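# Fold box end flap and lock tabs into floor slots

## Task

Bend the top flap of the upright end wall over and press both of its tabs all the way down into the slots in the box's floor. When done, that end wall and the two long side walls must stand upright, the corner flaps at that end must be tucked inward, and the box must sit on its bottom. It only counts if it stays that way without the robot holding anything in place.

## Robot and tools

Robot: two six-joint arms, left_arm and right_arm, each ending in a two-finger parallel gripper. In the shared scene frame the origin sits on the table surface midway between the arms, +z is up, +x reaches out over the table, and left_arm is on the +y side. The names left and right are labels for the arms, not image sides. The arm roots are at left_arm (+0.042, +0.229, 0) m and right_arm (+0.033, -0.370, 0) m, each turned only slightly about z.

execute_actions takes "actions", a list holding either nothing, one motion, or one wait, plus an optional "pictures" boolean (images are included by default).
- Empty list {"actions": []}: commands nothing and reports the current state.
- Motion {"actions": [{"rows": [[...]], "steps": N}]}: N is 1 to 15 control steps of 1/30 s each, 15 if omitted. Each row is played for one step; if there are fewer rows than steps, the final row is held. Every row contains exactly 14 numbers covering both arms, even if one arm stays still: left_arm waist, shoulder, elbow, wrist pitch, wrist yaw, wrist roll, opening, then the same seven for right_arm. The six joint values are absolute target angles in radians (the same convention as the Joint positions line), not offsets. Ranges: waist -2.618 to 3.054, shoulder 0.000 to 3.142, elbow 0.000 to 3.142, wrist pitch -1.571 to 1.571, wrist yaw -1.571 to 1.571, wrist roll -2.094 to 2.094. The opening is a unitless value from -1 (closed) to +1 (fully open, about 0.094 m between pads).
- Wait {"actions": [{"steps": N}]}, N up to 300: no new command; it returns once N steps have elapsed since the previous result, and your thinking time counts toward those steps.
A refused call moves nothing. A call is refused if some target is more than 0.036 rad beyond a range end and also further out than that joint currently is. True joint ends may differ from the listed ones by up to 0.036 rad; targets past the true end are clipped there and the result prints "joint sent to its limit" (possibly about an earlier, still-running action). No such message does not prove more travel exists.

Motion limits: each joint target is kept within a fixed lead of its measured angle (waist 0.202, shoulder 0.258, elbow 0.238, wrist pitch 0.573, wrist yaw and roll 0.522 rad), and if the targets would move a gripper more than 70 mm from where it is, all of that arm's targets are scaled back. So distant goals need several calls. Between calls the arms keep heading to the last row sent, until they have nearly stopped (a stalled or very slow move counts as stopped) or a step is HELD; after that, only a new action drives them further or presses harder. Fingers still opening or closing finish moving.

Results: the state line `left_arm: …` | `right_arm: …` gives each gripper's end_effector_position (metres) and end_effector_quat_wxyz in the scene frame. That position is the point between the finger pads, roughly 1 cm behind the fingertips; fingers point along the gripper's +z and close along its y. Reported positions can be off, more so at long reach. Joint positions and Joint velocities list, per arm, the six joints (rad, rad/s) and then the pad gap (m, m/s). grip_measured is the measured opening on the command scale; each gripper's reading may be off by about 1 mm, constant within a scene. "joint command not followed" means the clearance check altered or blocked some joint targets for some steps; HELD marks steps on which your row was partly or fully not sent. MOTOR HOT appears from 75 °C; at 90 °C that arm halts for 10 s, and at 100 °C it goes limp and drops until cooled, reported as OVER-TEMPERATURE FAULT. Holding loads heats motors, even while you pause.

Gripping: away from the extremes, the fingers go to the point where grip_measured equals your command. To keep hold, command about 0.03 below grip_measured; a smaller gap gives a gentler grip. Pad force tops out around 50 to 62 N, lower on thin parts under about 2 mm, though first contact can spike.

zoom_image: {"camera": name, "region": [x0, y0, x1, y1]} in pixels of that camera's most recent full image, origin top-left, region at most 504 by 504. Cameras (all 504x504): cam_head_left, cam_head_right, cam_high, cam_low, cam_left_wrist, cam_right_wrist. Wrist cameras are fisheye and ride on the grippers; the others are fixed. Calibration data are provided but may be slightly off.

read_manual: optional "section" (only "licences"); returns licence text and moves nothing.

finished_scene: {"scene": n} with the current scene's number; it ends and grades that scene irreversibly and starts the next. Replying without any tool call ends everything.

Cautions: do not let anything leave the table, do not let the arms collide or push on each other, and avoid drops, slips, slams and hard shoves. Occasionally a held part or loose object is briefly pulled or nudged by an outside force. Smooth, economical motions are preferred, and the simulation keeps running while you think.

Each tool is called after "Emit:" in YAML: its name, and indented under it one key for each argument.

## Session

Emit:
execute_actions:
  actions: []

Scene clock: 0.00 s of 4500.00 s.
left_arm: end_effector_position=(+0.4282, +0.2471, +0.3928) grip_measured=-0.383 end_effector_quat_wxyz=(+0.692, -0.010, +0.722, +0.021) | right_arm: end_effector_position=(+0.4152, -0.3826, +0.4002) grip_measured=-0.390 end_effector_quat_wxyz=(+0.701, +0.010, +0.713, -0.019)
Joint positions: left_arm=[ 0.016  1.064  1.039 -0.016 -0.     0.017  0.029] | right_arm=[ 0.001  1.047  1.036 -0.007  0.011 -0.013  0.029]
Joint velocities: left_arm=[-0.007  0.007  0.007 -0.066  0.051 -0.007 -0.002] | right_arm=[-0.007 -0.012 -0.012  0.007 -0.007  0.007  0.001]
Motor temperatures (°C, as the motors report them): left_arm=[19 22 20 22 19 21] | right_arm=[20 21 20 18 20 20]

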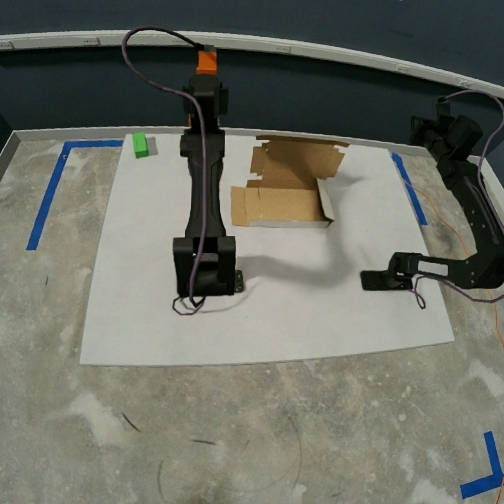

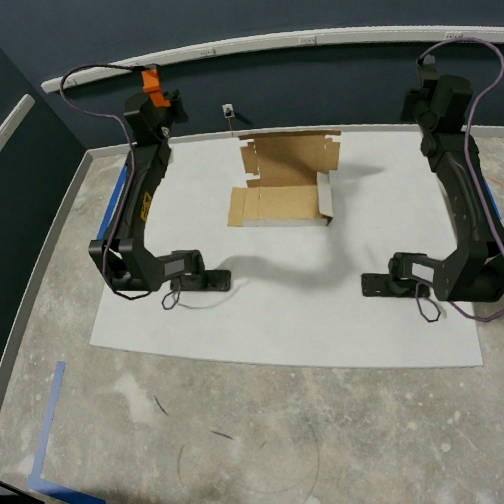

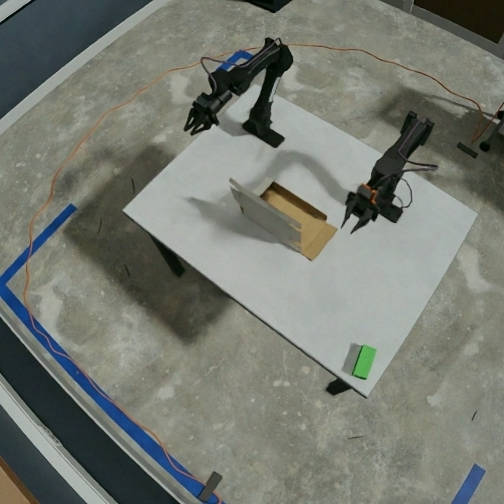

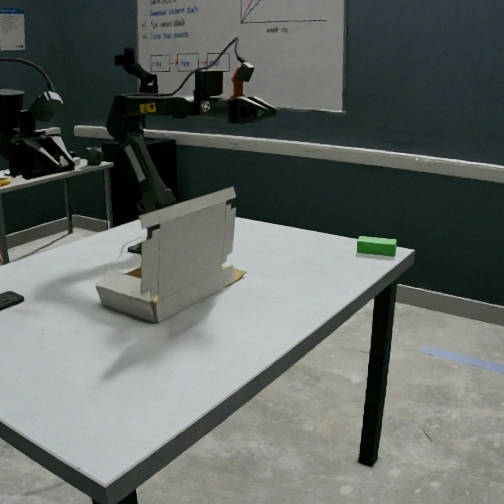

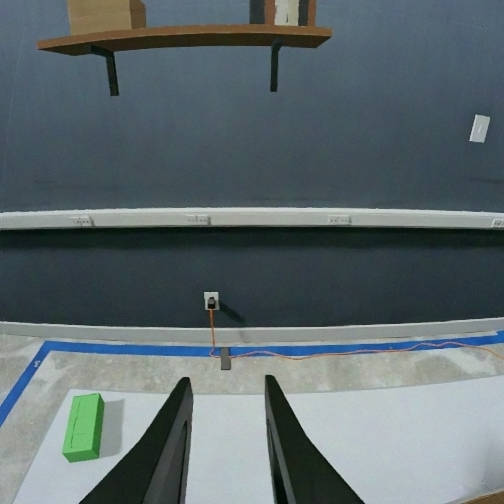

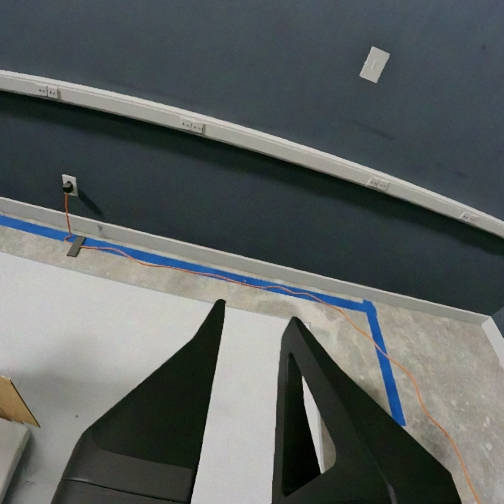

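Emit:
zoom_image:
  camera: "cam_head_right"
  region: [210, 120, 360, 240]

Emit:
zoom_image:
  camera: "cam_high"
  region: [210, 160, 350, 270]

Emit:
zoom_image:
  camera: "cam_low"
  region: [80, 180, 260, 330]

Emit:
zoom_image:
  camera: "cam_head_left"
  region: [210, 120, 360, 240]

Region (210, 120, 360, 240) of cam_head_right's 504x504 image, scaled by 3.360, with more detail than that image has; it fills the top 403 rows of this view, and the rest is white.

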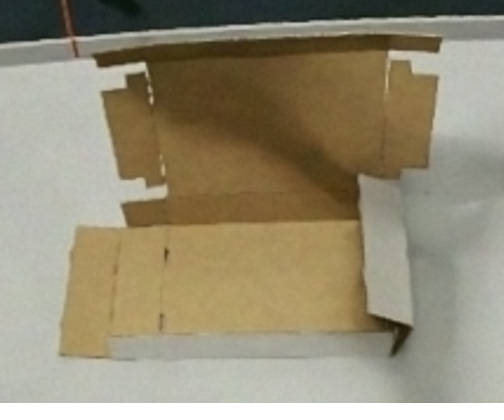

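Region (210, 160, 350, 270) of cam_high's 504x504 image, scaled by 3.600, with more detail than that image has; it fills the top 396 rows of this view, and the rest is white.

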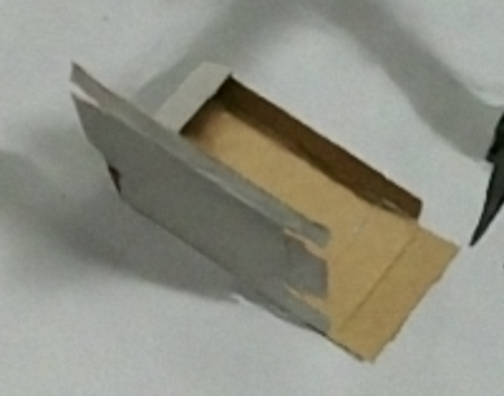

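Region (80, 180, 260, 330) of cam_low's 504x504 image, scaled by 2.800, with more detail than that image has.

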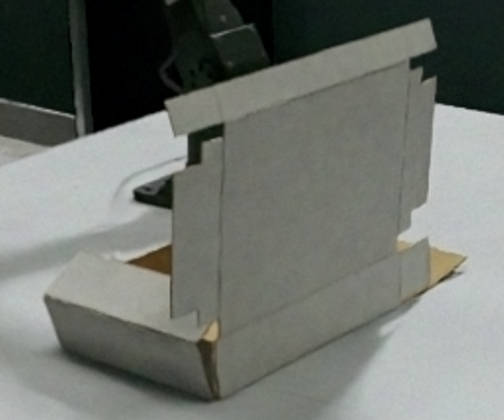

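Region (210, 120, 360, 240) of cam_head_left's 504x504 image, scaled by 3.360, with more detail than that image has; it fills the top 403 rows of this view, and the rest is white.

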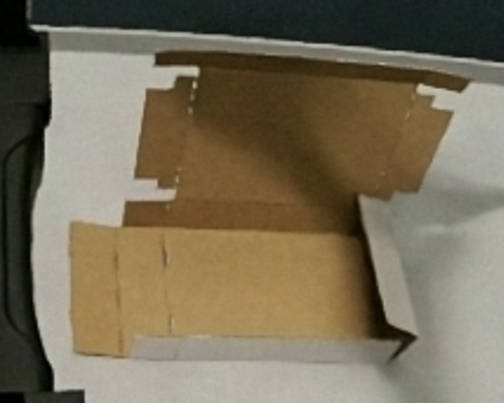

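Emit:
execute_actions:
  actions:
    - {"rows":[[-0.70,1.92,1.66,-1.31,0,0,-1, 0.613,1.89,1.65,-1.33,0,0.58,1]]}
  pictures: false

Emit:
execute_actions:
  actions:
    - {"steps":60}

Scene clock: 44.40 s of 4500.00 s.
left_arm: end_effector_position=(+0.4526, +0.0058, +0.2078) grip_measured=-0.982 end_effector_quat_wxyz=(+0.317, +0.239, +0.915, -0.076) | right_arm: end_effector_position=(+0.4280, -0.1421, +0.1996) grip_measured=+1.000 end_effector_quat_wxyz=(+0.258, -0.012, +0.956, +0.141)
Joint positions: left_arm=[-0.531  1.736  1.592 -0.763 -0.008  0.011  0.001] | right_arm=[ 0.555  1.743  1.607 -0.838  0.005  0.496  0.094]
Joint velocities: left_arm=[-0.808  1.009  0.198 -1.209  0.037  0.037  0.   ] | right_arm=[ 0.525  0.979  0.217 -1.678 -0.066  0.286  0.   ]
Motor temperatures (°C, as the motors report them): left_arm=[19 23 23 29 19 21] | right_arm=[20 22 24 25 20 20]
Steps of this call (steps 1 to 90: nothing new was sent; then 40.90 s passed at rest; steps 91 to 105: all 15 steps of this action). Readings (joint positions):
91: left_arm=[0.001 1.081 1.064 -0.065 -0.009 0.015] | right_arm=[0.019 1.063 1.061 -0.059 0.021 0.036]
92: left_arm=[-0.035 1.121 1.120 -0.133 -0.014 0.014] | right_arm=[0.057 1.100 1.113 -0.133 0.024 0.103]
94: left_arm=[-0.124 1.225 1.235 -0.246 -0.014 0.013] | right_arm=[0.150 1.202 1.219 -0.261 0.022 0.217]
98: left_arm=[-0.293 1.443 1.443 -0.477 -0.012 0.011] | right_arm=[0.329 1.431 1.415 -0.524 0.018 0.368]
105: the state above

Scene clock: 46.40 s of 4500.00 s.
left_arm: end_effector_position=(+0.3228, +0.0021, +0.1017) grip_measured=-0.982 end_effector_quat_wxyz=(-0.009, +0.337, +0.942, +0.001) | right_arm: end_effector_position=(+0.3231, -0.1768, +0.1027) grip_measured=+1.000 end_effector_quat_wxyz=(-0.023, -0.005, +1.000, -0.014)
Joint positions: left_arm=[-0.708  1.936  1.635 -1.289  0.004  0.007  0.001] | right_arm=[ 0.616  1.919  1.616 -1.322 -0.001  0.574  0.094]
Joint velocities: left_arm=[-0.007 -0.002 -0.007 -0.037 -0.007 -0.051  0.001] | right_arm=[-0.012  0.017 -0.007  0.022  0.022  0.037  0.   ]
Motor temperatures (°C, as the motors report them): left_arm=[19 23 23 28 19 21] | right_arm=[20 22 24 25 20 20]
Steps of this call (steps 1 to 45: the robot went on to your last target; steps 46 to 60: nothing new was sent). Readings (joint positions):
1: left_arm=[-0.561 1.771 1.598 -0.808 -0.008 0.011] | right_arm=[0.572 1.777 1.612 -0.899 0.005 0.506]
2: left_arm=[-0.591 1.805 1.604 -0.860 -0.008 0.011] | right_arm=[0.587 1.814 1.615 -0.969 0.003 0.518]
4: left_arm=[-0.650 1.872 1.620 -0.984 -0.006 0.010] | right_arm=[0.609 1.882 1.616 -1.099 0.001 0.538]
8: left_arm=[-0.716 1.936 1.623 -1.175 0.004 0.009] | right_arm=[0.616 1.933 1.616 -1.239 -0.001 0.560]
60: the state above
All arms were judged still, so your last target was given up. Only a new action makes them travel on or press farther. Fingers that are still opening or closing keep moving.
camera_calibration (this result's frames):
cam_left_wrist: T_world_to_cam=[[-0.629036, -0.775238, 0.0576257, 0.191104], [-0.656732, 0.569615, 0.494209, 0.215758], [-0.415954, 0.273031, -0.867431, 0.324194], [0, 0, 0, 1]] pos_world=[0.396756, -0.0632625, 0.163574]
cam_right_wrist: T_world_to_cam=[[0.292672, -0.956095, -0.0149831, -0.258902], [-0.769516, -0.244801, 0.589845, 0.181949], [-0.567616, -0.161102, -0.807377, 0.348242], [0, 0, 0, 1]] pos_world=[0.413453, -0.146891, 0.169962]

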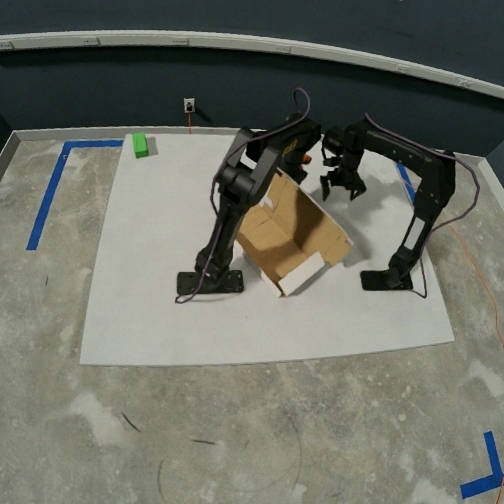

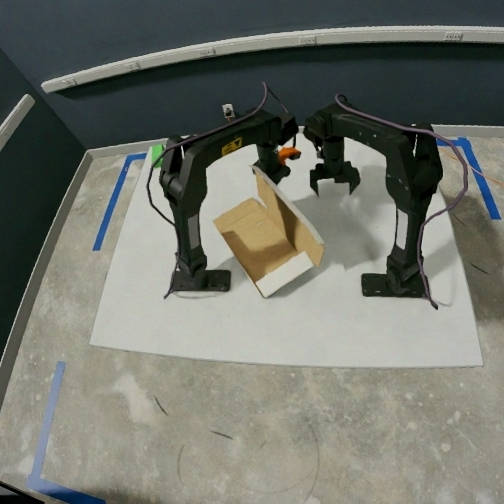

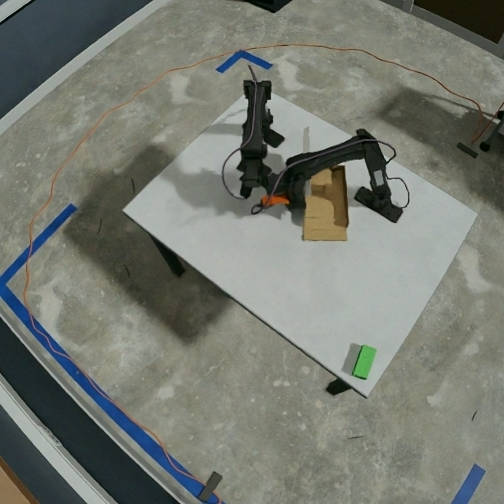

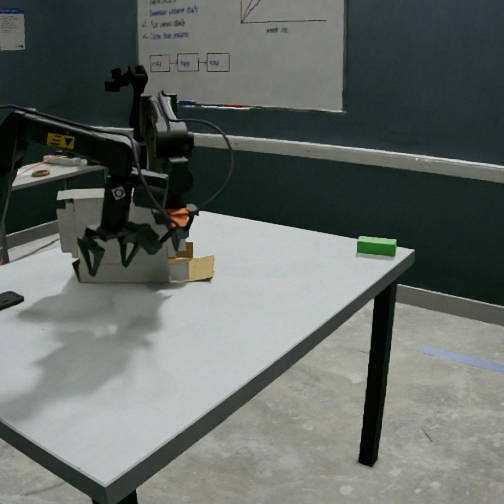

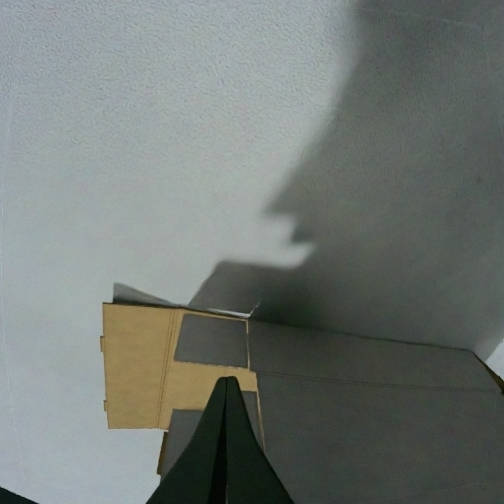

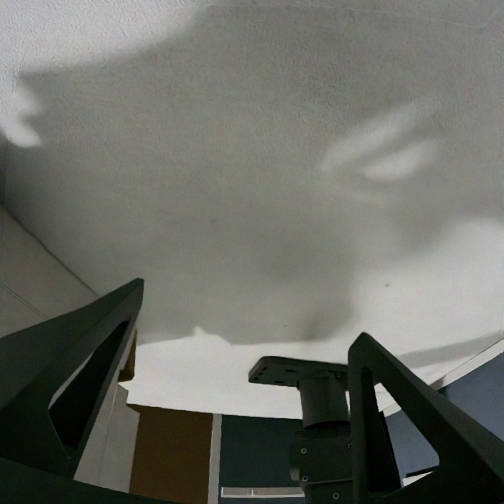

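Emit:
execute_actions:
  actions:
    - {"rows":[[-0.60,1.5,1.75,-1.5,0,0,-1, 0.45,1.5,1.75,-1.5,0,0.58,1]]}
  pictures: false

Emit:
execute_actions:
  actions:
    - {"steps":20}
  pictures: false

Emit:
execute_actions:
  actions:
    - {"rows":[[0.2,1.2,1.5,-1.5,0,0,-1, -0.2,1.2,1.5,-1.5,0,0.58,1]]}
  pictures: false

Emit:
execute_actions:
  actions:
    - {"steps":40}

Emit:
zoom_image:
  camera: "cam_head_right"
  region: [190, 150, 350, 310]

Emit:
zoom_image:
  camera: "cam_head_left"
  region: [210, 150, 370, 310]

Scene clock: 57.90 s of 4500.00 s.
left_arm: end_effector_position=(+0.3009, +0.0603, +0.2815) grip_measured=-0.982 end_effector_quat_wxyz=(+0.196, +0.283, +0.937, -0.059) | right_arm: end_effector_position=(+0.3087, -0.2440, +0.2697) grip_measured=+1.000 end_effector_quat_wxyz=(+0.154, +0.074, +0.981, +0.087)
Joint positions: left_arm=[-0.607  1.466  1.757 -1.449  0.003  0.006  0.001] | right_arm=[ 0.454  1.477  1.739 -1.477 -0.005  0.575  0.094]
Joint velocities: left_arm=[-0.017  0.002 -0.007 -0.168 -0.007 -0.007 -0.   ] | right_arm=[-0.002 -0.178  0.042 -0.315 -0.081 -0.037  0.   ]
Motor temperatures (°C, as the motors report them): left_arm=[19 25 23 26 19 21] | right_arm=[20 25 24 23 20 20]
Steps of this call (steps 1 to 90: nothing new was sent; then 8.00 s passed at rest; steps 91 to 105: all 15 steps of this action). Readings (joint positions):
91: left_arm=[-0.704 1.926 1.637 -1.294 0.006 0.007] | right_arm=[0.609 1.912 1.618 -1.327 -0.005 0.574]
92: left_arm=[-0.696 1.908 1.637 -1.308 0.006 0.007] | right_arm=[0.594 1.900 1.621 -1.339 -0.008 0.574]
94: left_arm=[-0.669 1.845 1.648 -1.340 0.006 0.007] | right_arm=[0.547 1.851 1.634 -1.364 -0.009 0.574]
98: left_arm=[-0.620 1.665 1.689 -1.378 0.004 0.007] | right_arm=[0.473 1.700 1.669 -1.401 -0.005 0.574]
105: the state above

Scene clock: 58.57 s of 4500.00 s.
left_arm: end_effector_position=(+0.2994, +0.0613, +0.2726) grip_measured=-0.982 end_effector_quat_wxyz=(+0.174, +0.284, +0.941, -0.053) | right_arm: end_effector_position=(+0.3076, -0.2445, +0.2634) grip_measured=+1.000 end_effector_quat_wxyz=(+0.139, +0.075, +0.984, +0.078)
Joint positions: left_arm=[-0.607  1.489  1.757 -1.473  0.003  0.006  0.001] | right_arm=[ 0.454  1.495  1.739 -1.494 -0.005  0.575  0.094]
Joint velocities: left_arm=[ 0.002  0.012 -0.007 -0.095 -0.051 -0.037 -0.001] | right_arm=[-0.007  0.002 -0.007  0.007  0.037  0.037  0.   ]
Motor temperatures (°C, as the motors report them): left_arm=[19 25 23 26 19 21] | right_arm=[20 25 24 23 20 20]
Steps of this call (steps 1 to 20: the robot went on to your last target). Readings (joint positions):
1: left_arm=[-0.607 1.468 1.757 -1.456 0.003 0.006] | right_arm=[0.454 1.475 1.739 -1.484 -0.005 0.575]
2: left_arm=[-0.607 1.474 1.757 -1.461 0.003 0.006] | right_arm=[0.454 1.477 1.739 -1.489 -0.005 0.575]
4: left_arm=[-0.607 1.484 1.757 -1.466 0.003 0.006] | right_arm=[0.454 1.486 1.739 -1.492 -0.005 0.575]
8: left_arm=[-0.607 1.489 1.757 -1.469 0.003 0.006] | right_arm=[0.454 1.495 1.739 -1.492 -0.005 0.575]
20: the state above

Scene clock: 59.07 s of 4500.00 s.
left_arm: end_effector_position=(+0.2724, +0.2841, +0.2709) grip_measured=-0.982 end_effector_quat_wxyz=(+0.202, -0.108, +0.973, +0.028) | right_arm: end_effector_position=(+0.2598, -0.4222, +0.2673) grip_measured=+1.000 end_effector_quat_wxyz=(+0.189, +0.385, +0.903, +0.031)
Joint positions: left_arm=[ 0.195  1.2    1.52  -1.48  -0.009  0.004  0.001] | right_arm=[-0.195  1.201  1.515 -1.499  0.006  0.578  0.094]
Joint velocities: left_arm=[-0.017 -0.022 -0.002 -0.037 -0.095  0.007 -0.001] | right_arm=[-0.007 -0.017 -0.007  0.007 -0.051 -0.022  0.   ]
Motor temperatures (°C, as the motors report them): left_arm=[19 25 23 26 19 21] | right_arm=[20 25 24 23 20 20]
Steps of this call (steps 1 to 15: all 15 steps of this action). Readings (joint positions):
1: left_arm=[-0.589 1.464 1.725 -1.448 0.012 0.006] | right_arm=[0.434 1.472 1.706 -1.471 -0.015 0.574]
2: left_arm=[-0.548 1.417 1.658 -1.427 0.017 0.006] | right_arm=[0.387 1.427 1.638 -1.451 -0.021 0.574]
4: left_arm=[-0.420 1.316 1.559 -1.446 0.014 0.006] | right_arm=[0.251 1.331 1.543 -1.469 -0.016 0.574]
8: left_arm=[-0.119 1.205 1.524 -1.480 0.003 0.005] | right_arm=[-0.055 1.212 1.515 -1.494 -0.005 0.576]
15: the state above

Scene clock: 60.40 s of 4500.00 s.
left_arm: end_effector_position=(+0.2725, +0.2837, +0.2709) grip_measured=-0.982 end_effector_quat_wxyz=(+0.202, -0.107, +0.973, +0.026) | right_arm: end_effector_position=(+0.2599, -0.4220, +0.2673) grip_measured=+1.000 end_effector_quat_wxyz=(+0.189, +0.385, +0.903, +0.031)
Joint positions: left_arm=[ 0.195  1.2    1.52  -1.48  -0.007  0.004  0.001] | right_arm=[-0.195  1.201  1.515 -1.499  0.005  0.578  0.094]
Joint velocities: left_arm=[-0.012  0.007  0.002  0.022 -0.007  0.066  0.002] | right_arm=[ 0.002  0.002 -0.017  0.007 -0.066 -0.081  0.   ]
Motor temperatures (°C, as the motors report them): left_arm=[19 25 23 26 19 21] | right_arm=[20 24 24 23 20 20]
Steps of this call (steps 1 to 15: the robot went on to your last target; steps 16 to 40: nothing new was sent). Readings (joint positions):
1: left_arm=[0.195 1.200 1.520 -1.480 -0.009 0.004] | right_arm=[-0.195 1.201 1.515 -1.499 0.006 0.578]
2: left_arm=[0.195 1.200 1.520 -1.480 -0.009 0.004] | right_arm=[-0.195 1.201 1.515 -1.499 0.006 0.578]
4: left_arm=[0.195 1.200 1.520 -1.480 -0.008 0.004] | right_arm=[-0.195 1.201 1.515 -1.499 0.006 0.578]
8: left_arm=[0.195 1.200 1.520 -1.480 -0.007 0.004] | right_arm=[-0.195 1.201 1.515 -1.499 0.005 0.578]
40: the state above
All arms were judged still, so your last target was given up. Only a new action makes them travel on or press farther. Fingers that are still opening or closing keep moving.
camera_calibration (this result's frames):
cam_left_wrist: T_world_to_cam=[[0.202684, -0.978307, 0.0428345, 0.202973], [-0.976128, -0.198359, 0.0884726, 0.353552], [-0.0780568, -0.0597439, -0.995157, 0.410016], [0, 0, 0, 1]] pos_world=[0.335977, 0.293196, 0.368057]
cam_right_wrist: T_world_to_cam=[[-0.464372, -0.876054, -0.129956, -0.211163], [-0.877522, 0.435312, 0.201143, 0.395222], [-0.119641, 0.207444, -0.970903, 0.48858], [0, 0, 0, 1]] pos_world=[0.307212, -0.458388, 0.367426]

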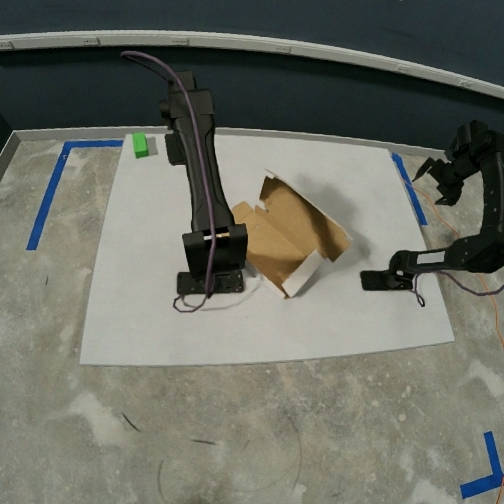

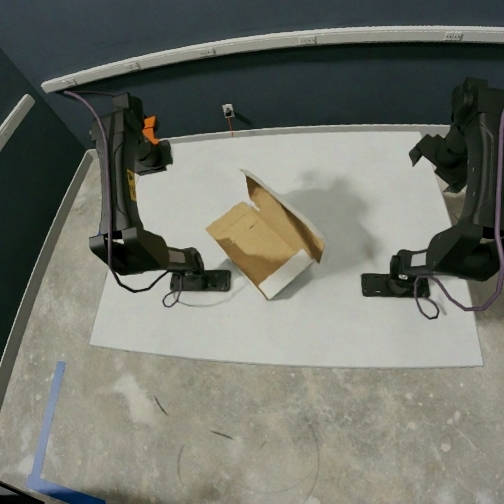

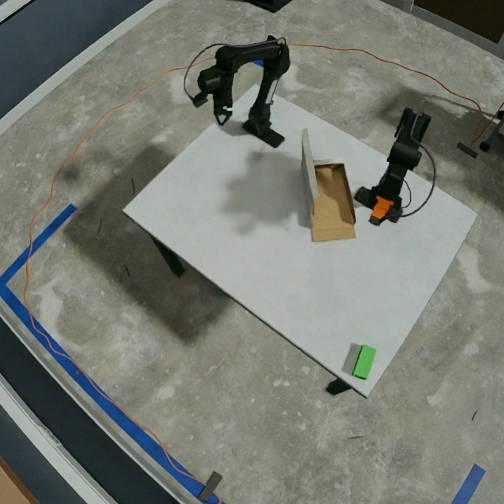

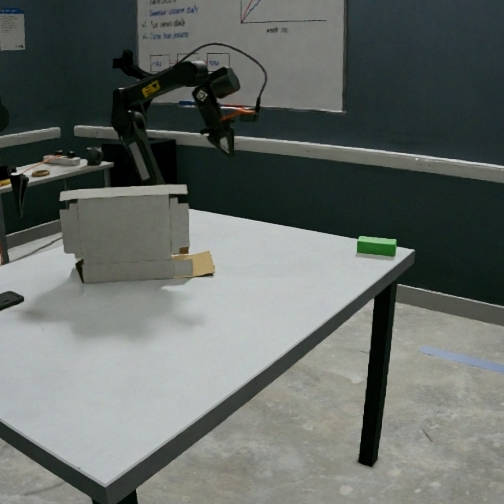

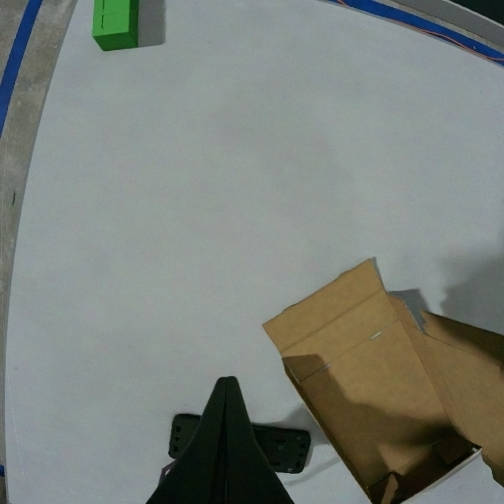

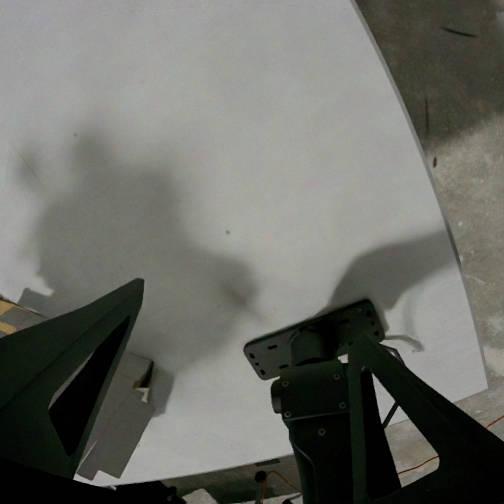

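Region (190, 150, 350, 310) of cam_head_right's 504x504 image, scaled by 3.150, with more detail than that image has.

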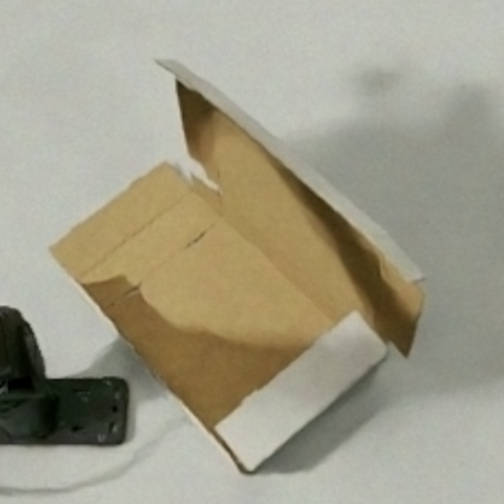

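Region (210, 150, 370, 310) of cam_head_left's 504x504 image, scaled by 3.150, with more detail than that image has.

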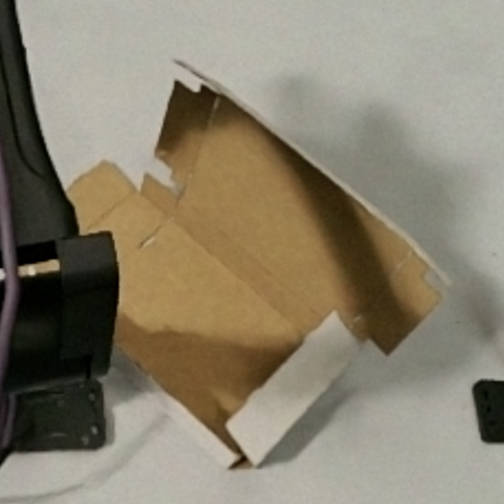

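Emit:
execute_actions:
  actions:
    - {"rows":[[-1.57,1.2,1.5,-1.5,0,-0.70,0.3, -0.2,1.2,1.5,-1.5,0,0.58,1]]}
  pictures: false

Emit:
execute_actions:
  actions:
    - {"steps":30}
  pictures: false

Emit:
execute_actions:
  actions:
    - {"rows":[[-1.57,1.60,1.465,-1.43,0,-0.70,0.3, -0.2,1.2,1.5,-1.5,0,0.58,1]]}
  pictures: false

Emit:
execute_actions:
  actions:
    - {"steps":30}

Scene clock: 82.37 s of 4500.00 s.
left_arm: end_effector_position=(+0.2047, +0.0569, +0.2709) grip_measured=+0.298 end_effector_quat_wxyz=(+0.151, +0.074, +0.976, -0.138) | right_arm: end_effector_position=(+0.2599, -0.4220, +0.2673) grip_measured=+1.000 end_effector_quat_wxyz=(+0.189, +0.385, +0.903, +0.031)
Joint positions: left_arm=[-0.846  1.2    1.52  -1.48  -0.001 -0.666  0.061] | right_arm=[-0.195  1.201  1.515 -1.499  0.005  0.578  0.094]
Joint velocities: left_arm=[-2.078  0.007  0.012  0.037 -0.007 -0.198  0.   ] | right_arm=[-0.012  0.007 -0.002 -0.022 -0.037 -0.007  0.   ]
Motor temperatures (°C, as the motors report them): left_arm=[19 23 22 26 19 21] | right_arm=[20 22 22 22 20 20]
Steps of this call (steps 1 to 90: nothing new was sent; then 18.47 s passed at rest; steps 91 to 105: all 15 steps of this action). Readings (joint positions):
91: left_arm=[0.167 1.200 1.520 -1.480 -0.018 -0.071] | right_arm=[-0.195 1.201 1.515 -1.499 0.005 0.578]
92: left_arm=[0.101 1.200 1.520 -1.480 -0.020 -0.171] | right_arm=[-0.195 1.201 1.515 -1.499 0.005 0.578]
94: left_arm=[-0.045 1.200 1.520 -1.480 -0.014 -0.354] | right_arm=[-0.195 1.201 1.515 -1.499 0.005 0.578]
98: left_arm=[-0.336 1.200 1.520 -1.480 -0.006 -0.556] | right_arm=[-0.195 1.201 1.515 -1.499 0.005 0.578]
105: the state above

Scene clock: 83.37 s of 4500.00 s.
left_arm: end_effector_position=(+0.0491, -0.0077, +0.2709) grip_measured=+0.298 end_effector_quat_wxyz=(+0.086, +0.401, +0.893, -0.185) | right_arm: end_effector_position=(+0.2599, -0.4220, +0.2673) grip_measured=+1.000 end_effector_quat_wxyz=(+0.189, +0.385, +0.903, +0.031)
Joint positions: left_arm=[-1.565  1.2    1.52  -1.48   0.009 -0.695  0.061] | right_arm=[-0.195  1.201  1.515 -1.499  0.005  0.578  0.094]
Joint velocities: left_arm=[-0.012  0.012  0.022  0.037  0.037  0.037  0.   ] | right_arm=[-0.022 -0.002 -0.007 -0.022  0.007  0.007  0.   ]
Motor temperatures (°C, as the motors report them): left_arm=[19 23 22 26 19 21] | right_arm=[20 22 22 22 20 20]
Steps of this call (steps 1 to 30: the robot went on to your last target). Readings (joint positions):
1: left_arm=[-0.918 1.200 1.520 -1.480 -0.000 -0.672] | right_arm=[-0.195 1.201 1.515 -1.499 0.005 0.578]
2: left_arm=[-0.991 1.200 1.520 -1.480 0.000 -0.677] | right_arm=[-0.195 1.201 1.515 -1.499 0.005 0.578]
4: left_arm=[-1.137 1.200 1.520 -1.480 0.001 -0.683] | right_arm=[-0.195 1.201 1.515 -1.499 0.005 0.578]
8: left_arm=[-1.428 1.200 1.520 -1.480 0.001 -0.690] | right_arm=[-0.195 1.201 1.515 -1.499 0.005 0.578]
30: the state above
All arms were judged still, so your last target was given up. Only a new action makes them travel on or press farther. Fingers that are still opening or closing keep moving.

Scene clock: 83.87 s of 4500.00 s.
left_arm: end_effector_position=(+0.0510, -0.0534, +0.1537) grip_measured=+0.298 end_effector_quat_wxyz=(-0.004, +0.409, +0.913, +0.002) | right_arm: end_effector_position=(+0.2599, -0.4220, +0.2673) grip_measured=+1.000 end_effector_quat_wxyz=(+0.189, +0.385, +0.903, +0.031)
Joint positions: left_arm=[-1.565  1.621  1.46  -1.416  0.007 -0.695  0.061] | right_arm=[-0.195  1.201  1.515 -1.499  0.005  0.578  0.094]
Joint velocities: left_arm=[ 0.017 -0.134 -0.007  0.022  0.022 -0.022 -0.   ] | right_arm=[-0.007 -0.012  0.007 -0.022  0.007 -0.022  0.   ]
Motor temperatures (°C, as the motors report them): left_arm=[19 23 22 26 19 21] | right_arm=[20 22 22 22 20 20]
Steps of this call (steps 1 to 15: all 15 steps of this action). Readings (joint positions):
1: left_arm=[-1.565 1.217 1.520 -1.483 0.009 -0.695] | right_arm=[-0.195 1.201 1.515 -1.499 0.005 0.578]
2: left_arm=[-1.565 1.247 1.521 -1.481 0.009 -0.695] | right_arm=[-0.195 1.201 1.515 -1.499 0.005 0.578]
4: left_arm=[-1.565 1.355 1.521 -1.473 0.009 -0.695] | right_arm=[-0.195 1.201 1.515 -1.499 0.005 0.578]
8: left_arm=[-1.565 1.588 1.490 -1.424 0.009 -0.695] | right_arm=[-0.195 1.201 1.515 -1.499 0.005 0.578]
15: the state above

Scene clock: 84.87 s of 4500.00 s.
left_arm: end_effector_position=(+0.0510, -0.0532, +0.1551) grip_measured=+0.298 end_effector_quat_wxyz=(-0.003, +0.409, +0.913, -0.001) | right_arm: end_effector_position=(+0.2599, -0.4220, +0.2673) grip_measured=+1.000 end_effector_quat_wxyz=(+0.189, +0.385, +0.903, +0.031)
Joint positions: left_arm=[-1.565  1.615  1.46  -1.416  0.007 -0.695  0.061] | right_arm=[-0.195  1.201  1.515 -1.499  0.005  0.578  0.094]
Joint velocities: left_arm=[-0.007 -0.002 -0.012  0.022  0.007 -0.037 -0.   ] | right_arm=[ 0.027 -0.007 -0.007 -0.007 -0.081 -0.051  0.   ]
Motor temperatures (°C, as the motors report them): left_arm=[19 24 22 26 19 21] | right_arm=[20 22 22 22 20 20]
Steps of this call (steps 1 to 15: the robot went on to your last target; steps 16 to 30: nothing new was sent). Readings (joint positions):
1: left_arm=[-1.565 1.617 1.460 -1.416 0.007 -0.695] | right_arm=[-0.195 1.201 1.515 -1.499 0.005 0.578]
2: left_arm=[-1.565 1.616 1.460 -1.416 0.007 -0.695] | right_arm=[-0.195 1.201 1.515 -1.499 0.005 0.578]
4: left_arm=[-1.565 1.615 1.460 -1.416 0.007 -0.695] | right_arm=[-0.195 1.201 1.515 -1.499 0.005 0.578]
8: left_arm=[-1.565 1.615 1.460 -1.416 0.007 -0.695] | right_arm=[-0.195 1.201 1.515 -1.499 0.005 0.578]
30: the state above
All arms were judged still, so your last target was given up. Only a new action makes them travel on or press farther. Fingers that are still opening or closing keep moving.
camera_calibration (this result's frames):
cam_left_wrist: T_world_to_cam=[[-0.741845, -0.668112, 0.0573835, -0.014308], [-0.564894, 0.668754, 0.483387, 0.0446253], [-0.361332, 0.326182, -0.873524, 0.273537], [0, 0, 0, 1]] pos_world=[0.113432, -0.128626, 0.218191]
cam_right_wrist: T_world_to_cam=[[-0.464236, -0.876076, -0.130294, -0.211052], [-0.877601, 0.435117, 0.201223, 0.395124], [-0.119593, 0.207761, -0.970841, 0.488673], [0, 0, 0, 1]] pos_world=[0.307225, -0.458349, 0.367417]

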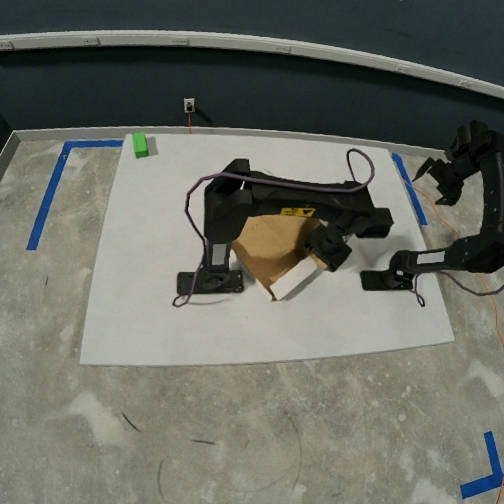

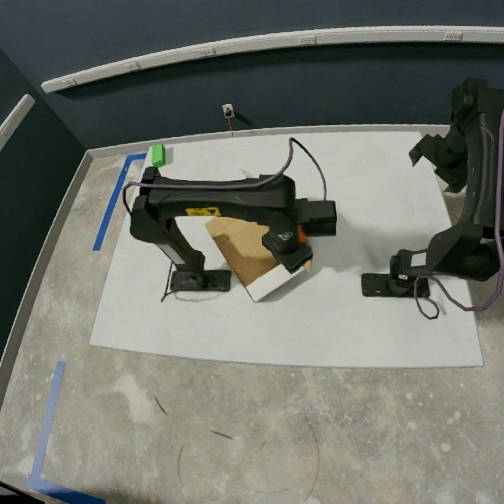

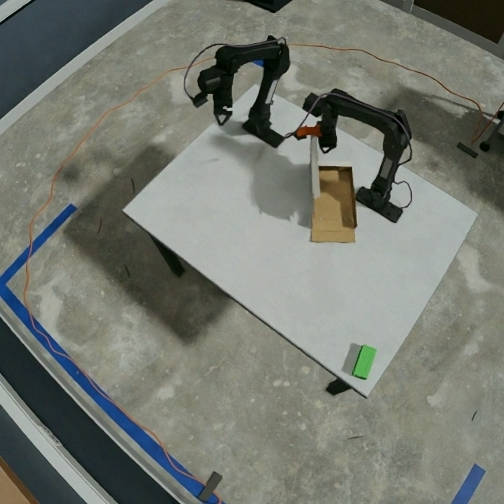

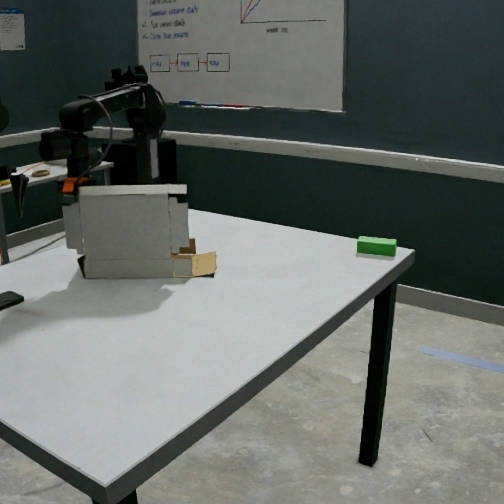

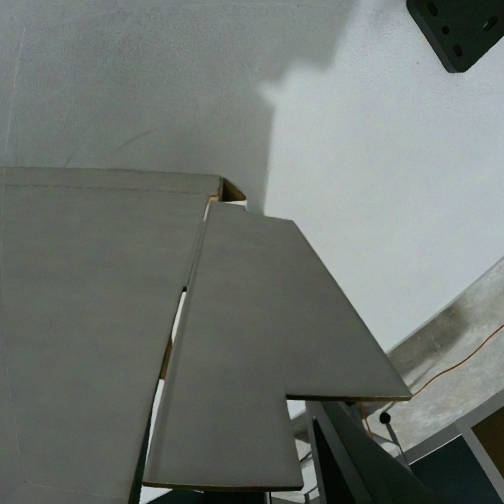

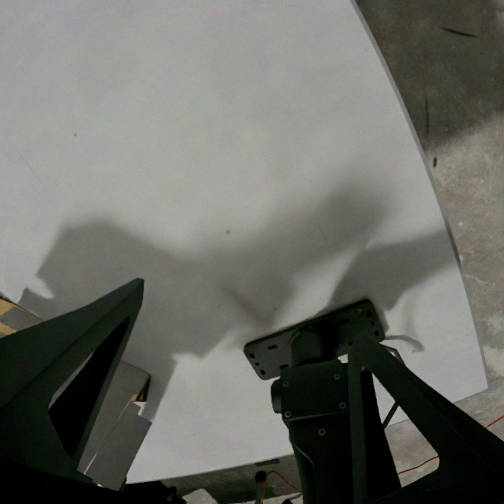

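Emit:
execute_actions:
  actions:
    - {"rows":[[-1.57,1.2,1.5,-1.5,0,-0.70,0.3, -0.2,1.2,1.5,-1.5,0,-0.8,0.3]]}
  pictures: false

Emit:
execute_actions:
  actions:
    - {"rows":[[-1.57,0.8,1.3,-1.5,0,-0.70,0.3, -0.2,1.2,1.5,-1.5,0,-0.8,0.3]]}
  pictures: false

Emit:
execute_actions:
  actions:
    - {"rows":[[0.5,0.8,1.3,-1.5,0,0,-1, -0.2,1.2,1.5,-1.5,0,-0.8,0.3]]}
  pictures: false

Emit:
execute_actions:
  actions:
    - {"steps":45}

Emit:
zoom_image:
  camera: "cam_head_right"
  region: [190, 150, 350, 310]

Scene clock: 96.50 s of 4500.00 s.
left_arm: end_effector_position=(+0.0495, -0.0065, +0.2722) grip_measured=+0.298 end_effector_quat_wxyz=(+0.090, +0.400, +0.892, -0.191) | right_arm: end_effector_position=(+0.2599, -0.4221, +0.2673) grip_measured=+0.302 end_effector_quat_wxyz=(+0.172, -0.210, +0.959, -0.085)
Joint positions: left_arm=[-1.565  1.184  1.51  -1.471  0.007 -0.695  0.061] | right_arm=[-0.196  1.201  1.515 -1.499  0.005 -0.661  0.061]
Joint velocities: left_arm=[ 0.012  0.144 -0.007  0.007  0.007 -0.007 -0.001] | right_arm=[-0.002  0.017  0.007  0.037  0.022 -0.916  0.001]
Motor temperatures (°C, as the motors report them): left_arm=[19 24 22 25 19 21] | right_arm=[20 22 22 22 20 20]
Steps of this call (steps 1 to 90: nothing new was sent; then 8.13 s passed at rest; steps 91 to 105: all 15 steps of this action). Readings (joint positions):
91: left_arm=[-1.565 1.598 1.458 -1.414 0.007 -0.695] | right_arm=[-0.196 1.201 1.515 -1.499 0.005 0.505]
92: left_arm=[-1.565 1.568 1.456 -1.419 0.007 -0.695] | right_arm=[-0.196 1.201 1.515 -1.499 0.005 0.405]
94: left_arm=[-1.565 1.459 1.457 -1.422 0.007 -0.695] | right_arm=[-0.196 1.201 1.515 -1.499 0.005 0.209]
98: left_arm=[-1.565 1.223 1.490 -1.446 0.007 -0.695] | right_arm=[-0.196 1.201 1.515 -1.499 0.005 -0.184]
105: the state above

Scene clock: 97.00 s of 4500.00 s.
left_arm: end_effector_position=(+0.0468, +0.0727, +0.2736) grip_measured=+0.298 end_effector_quat_wxyz=(+0.126, +0.391, +0.872, -0.265) | right_arm: end_effector_position=(+0.2599, -0.4221, +0.2673) grip_measured=+0.302 end_effector_quat_wxyz=(+0.166, -0.272, +0.943, -0.096)
Joint positions: left_arm=[-1.565  0.788  1.306 -1.492  0.007 -0.696  0.061] | right_arm=[-0.196  1.201  1.515 -1.499  0.005 -0.791  0.061]
Joint velocities: left_arm=[-0.007 -0.007 -0.002  0.051 -0.066 -0.081  0.   ] | right_arm=[-0.007 -0.022 -0.002 -0.007 -0.051 -0.007  0.001]
Motor temperatures (°C, as the motors report them): left_arm=[19 24 22 25 19 21] | right_arm=[20 22 22 22 20 20]
Steps of this call (steps 1 to 15: all 15 steps of this action). Readings (joint positions):
1: left_arm=[-1.565 1.158 1.476 -1.442 0.007 -0.695] | right_arm=[-0.196 1.201 1.515 -1.499 0.005 -0.688]
2: left_arm=[-1.565 1.100 1.405 -1.415 0.007 -0.695] | right_arm=[-0.196 1.201 1.515 -1.499 0.005 -0.710]
4: left_arm=[-1.565 0.959 1.315 -1.451 0.007 -0.695] | right_arm=[-0.196 1.201 1.515 -1.499 0.005 -0.741]
8: left_arm=[-1.565 0.782 1.306 -1.488 0.007 -0.696] | right_arm=[-0.196 1.201 1.515 -1.499 0.005 -0.773]
15: the state above

Scene clock: 97.50 s of 4500.00 s.
left_arm: end_effector_position=(+0.1806, +0.1568, +0.2736) grip_measured=-0.982 end_effector_quat_wxyz=(+0.284, +0.214, +0.932, -0.076) | right_arm: end_effector_position=(+0.2599, -0.4221, +0.2673) grip_measured=+0.302 end_effector_quat_wxyz=(+0.166, -0.274, +0.942, -0.096)
Joint positions: left_arm=[-0.512  0.788  1.306 -1.492  0.002 -0.034  0.001] | right_arm=[-0.196  1.201  1.515 -1.499  0.005 -0.795  0.061]
Joint velocities: left_arm=[ 2.137 -0.027 -0.032 -0.066 -0.022  0.168 -0.001] | right_arm=[-0.017  0.007 -0.007  0.037  0.037  0.022  0.   ]
Motor temperatures (°C, as the motors report them): left_arm=[19 24 22 25 19 21] | right_arm=[20 22 22 22 20 20]
Steps of this call (steps 1 to 15: all 15 steps of this action). Readings (joint positions):
1: left_arm=[-1.533 0.788 1.306 -1.492 0.014 -0.622] | right_arm=[-0.196 1.201 1.515 -1.499 0.005 -0.792]
2: left_arm=[-1.458 0.788 1.306 -1.492 0.014 -0.522] | right_arm=[-0.196 1.201 1.515 -1.499 0.005 -0.793]
4: left_arm=[-1.312 0.788 1.306 -1.492 0.011 -0.340] | right_arm=[-0.196 1.201 1.515 -1.499 0.005 -0.794]
8: left_arm=[-1.021 0.788 1.306 -1.492 0.006 -0.142] | right_arm=[-0.196 1.201 1.515 -1.499 0.005 -0.795]
15: the state above

Scene clock: 99.00 s of 4500.00 s.
left_arm: end_effector_position=(+0.1771, +0.3081, +0.2736) grip_measured=-0.982 end_effector_quat_wxyz=(+0.284, -0.248, +0.923, +0.076) | right_arm: end_effector_position=(+0.2599, -0.4221, +0.2673) grip_measured=+0.302 end_effector_quat_wxyz=(+0.166, -0.275, +0.942, -0.096)
Joint positions: left_arm=[ 0.49   0.788  1.306 -1.492 -0.004 -0.006  0.001] | right_arm=[-0.196  1.201  1.515 -1.499  0.005 -0.796  0.061]
Joint velocities: left_arm=[-0.012 -0.002 -0.012 -0.022  0.007  0.037  0.   ] | right_arm=[-0.012  0.002 -0.012 -0.022 -0.022 -0.051  0.   ]
Motor temperatures (°C, as the motors report them): left_arm=[19 24 22 26 19 21] | right_arm=[20 22 22 22 20 20]
Steps of this call (steps 1 to 45: the robot went on to your last target). Readings (joint positions):
1: left_arm=[-0.439 0.788 1.306 -1.492 0.002 -0.029] | right_arm=[-0.196 1.201 1.515 -1.499 0.005 -0.796]
2: left_arm=[-0.366 0.788 1.306 -1.492 0.002 -0.024] | right_arm=[-0.196 1.201 1.515 -1.499 0.005 -0.796]
4: left_arm=[-0.221 0.788 1.306 -1.492 0.001 -0.017] | right_arm=[-0.196 1.201 1.515 -1.499 0.005 -0.796]
8: left_arm=[0.070 0.788 1.306 -1.492 0.001 -0.011] | right_arm=[-0.196 1.201 1.515 -1.499 0.005 -0.796]
45: the state above
All arms were judged still, so your last target was given up. Only a new action makes them travel on or press farther. Fingers that are still opening or closing keep moving.
camera_calibration (this result's frames):
cam_left_wrist: T_world_to_cam=[[0.477061, -0.877639, 0.0465111, 0.165499], [-0.872301, -0.47929, -0.0968074, 0.383805], [0.107254, 0.00561132, -0.994216, 0.353538], [0, 0, 0, 1]] pos_world=[0.217922, 0.327218, 0.380951]
cam_right_wrist: T_world_to_cam=[[0.701627, -0.642672, 0.307722, -0.532721], [-0.710683, -0.599973, 0.367372, -0.129574], [-0.0514747, -0.47645, -0.877693, 0.157272], [0, 0, 0, 1]] pos_world=[0.289781, -0.345173, 0.349568]

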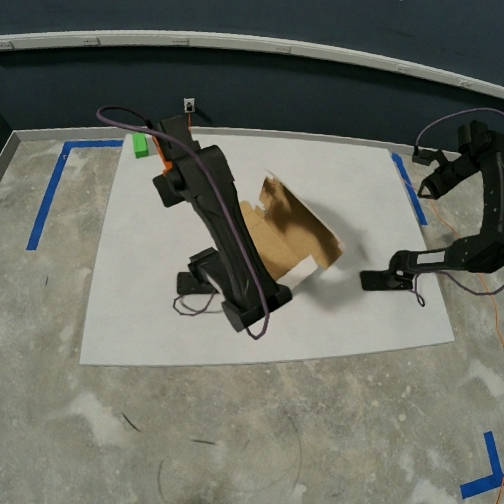

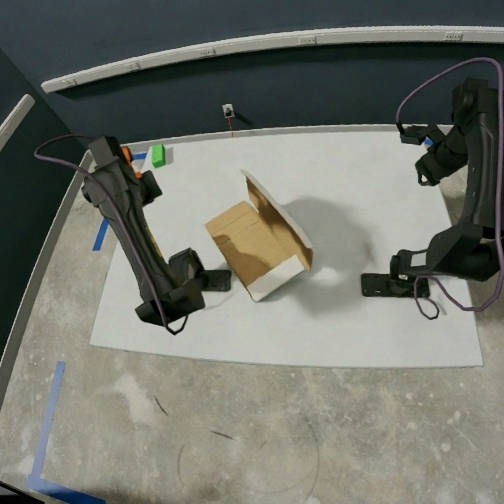

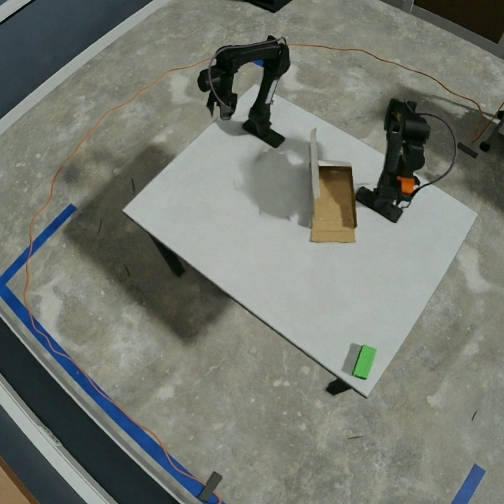

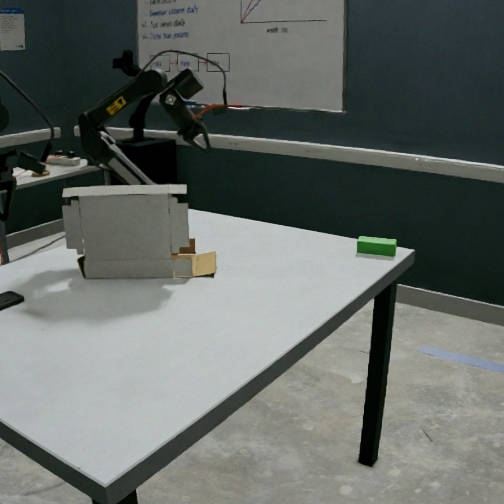

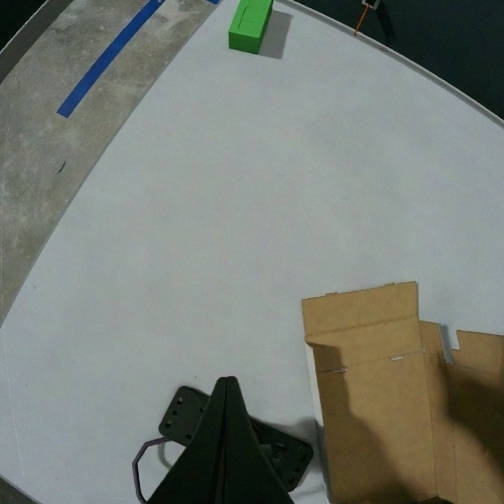

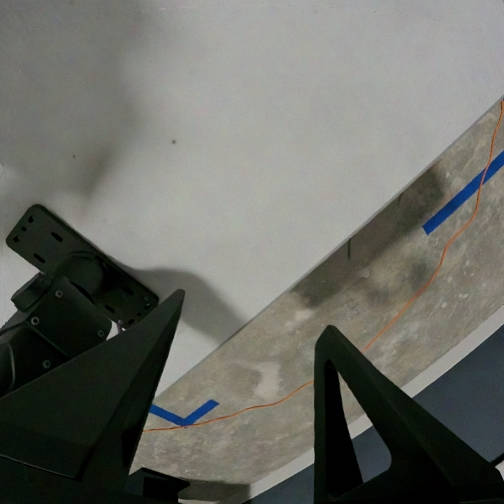

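Region (190, 150, 350, 310) of cam_head_right's 504x504 image, scaled by 3.150, with more detail than that image has.

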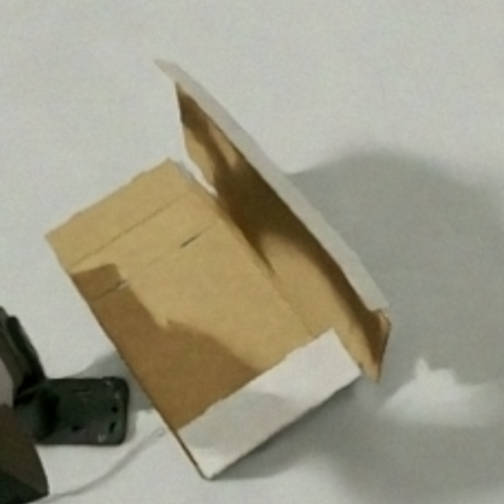

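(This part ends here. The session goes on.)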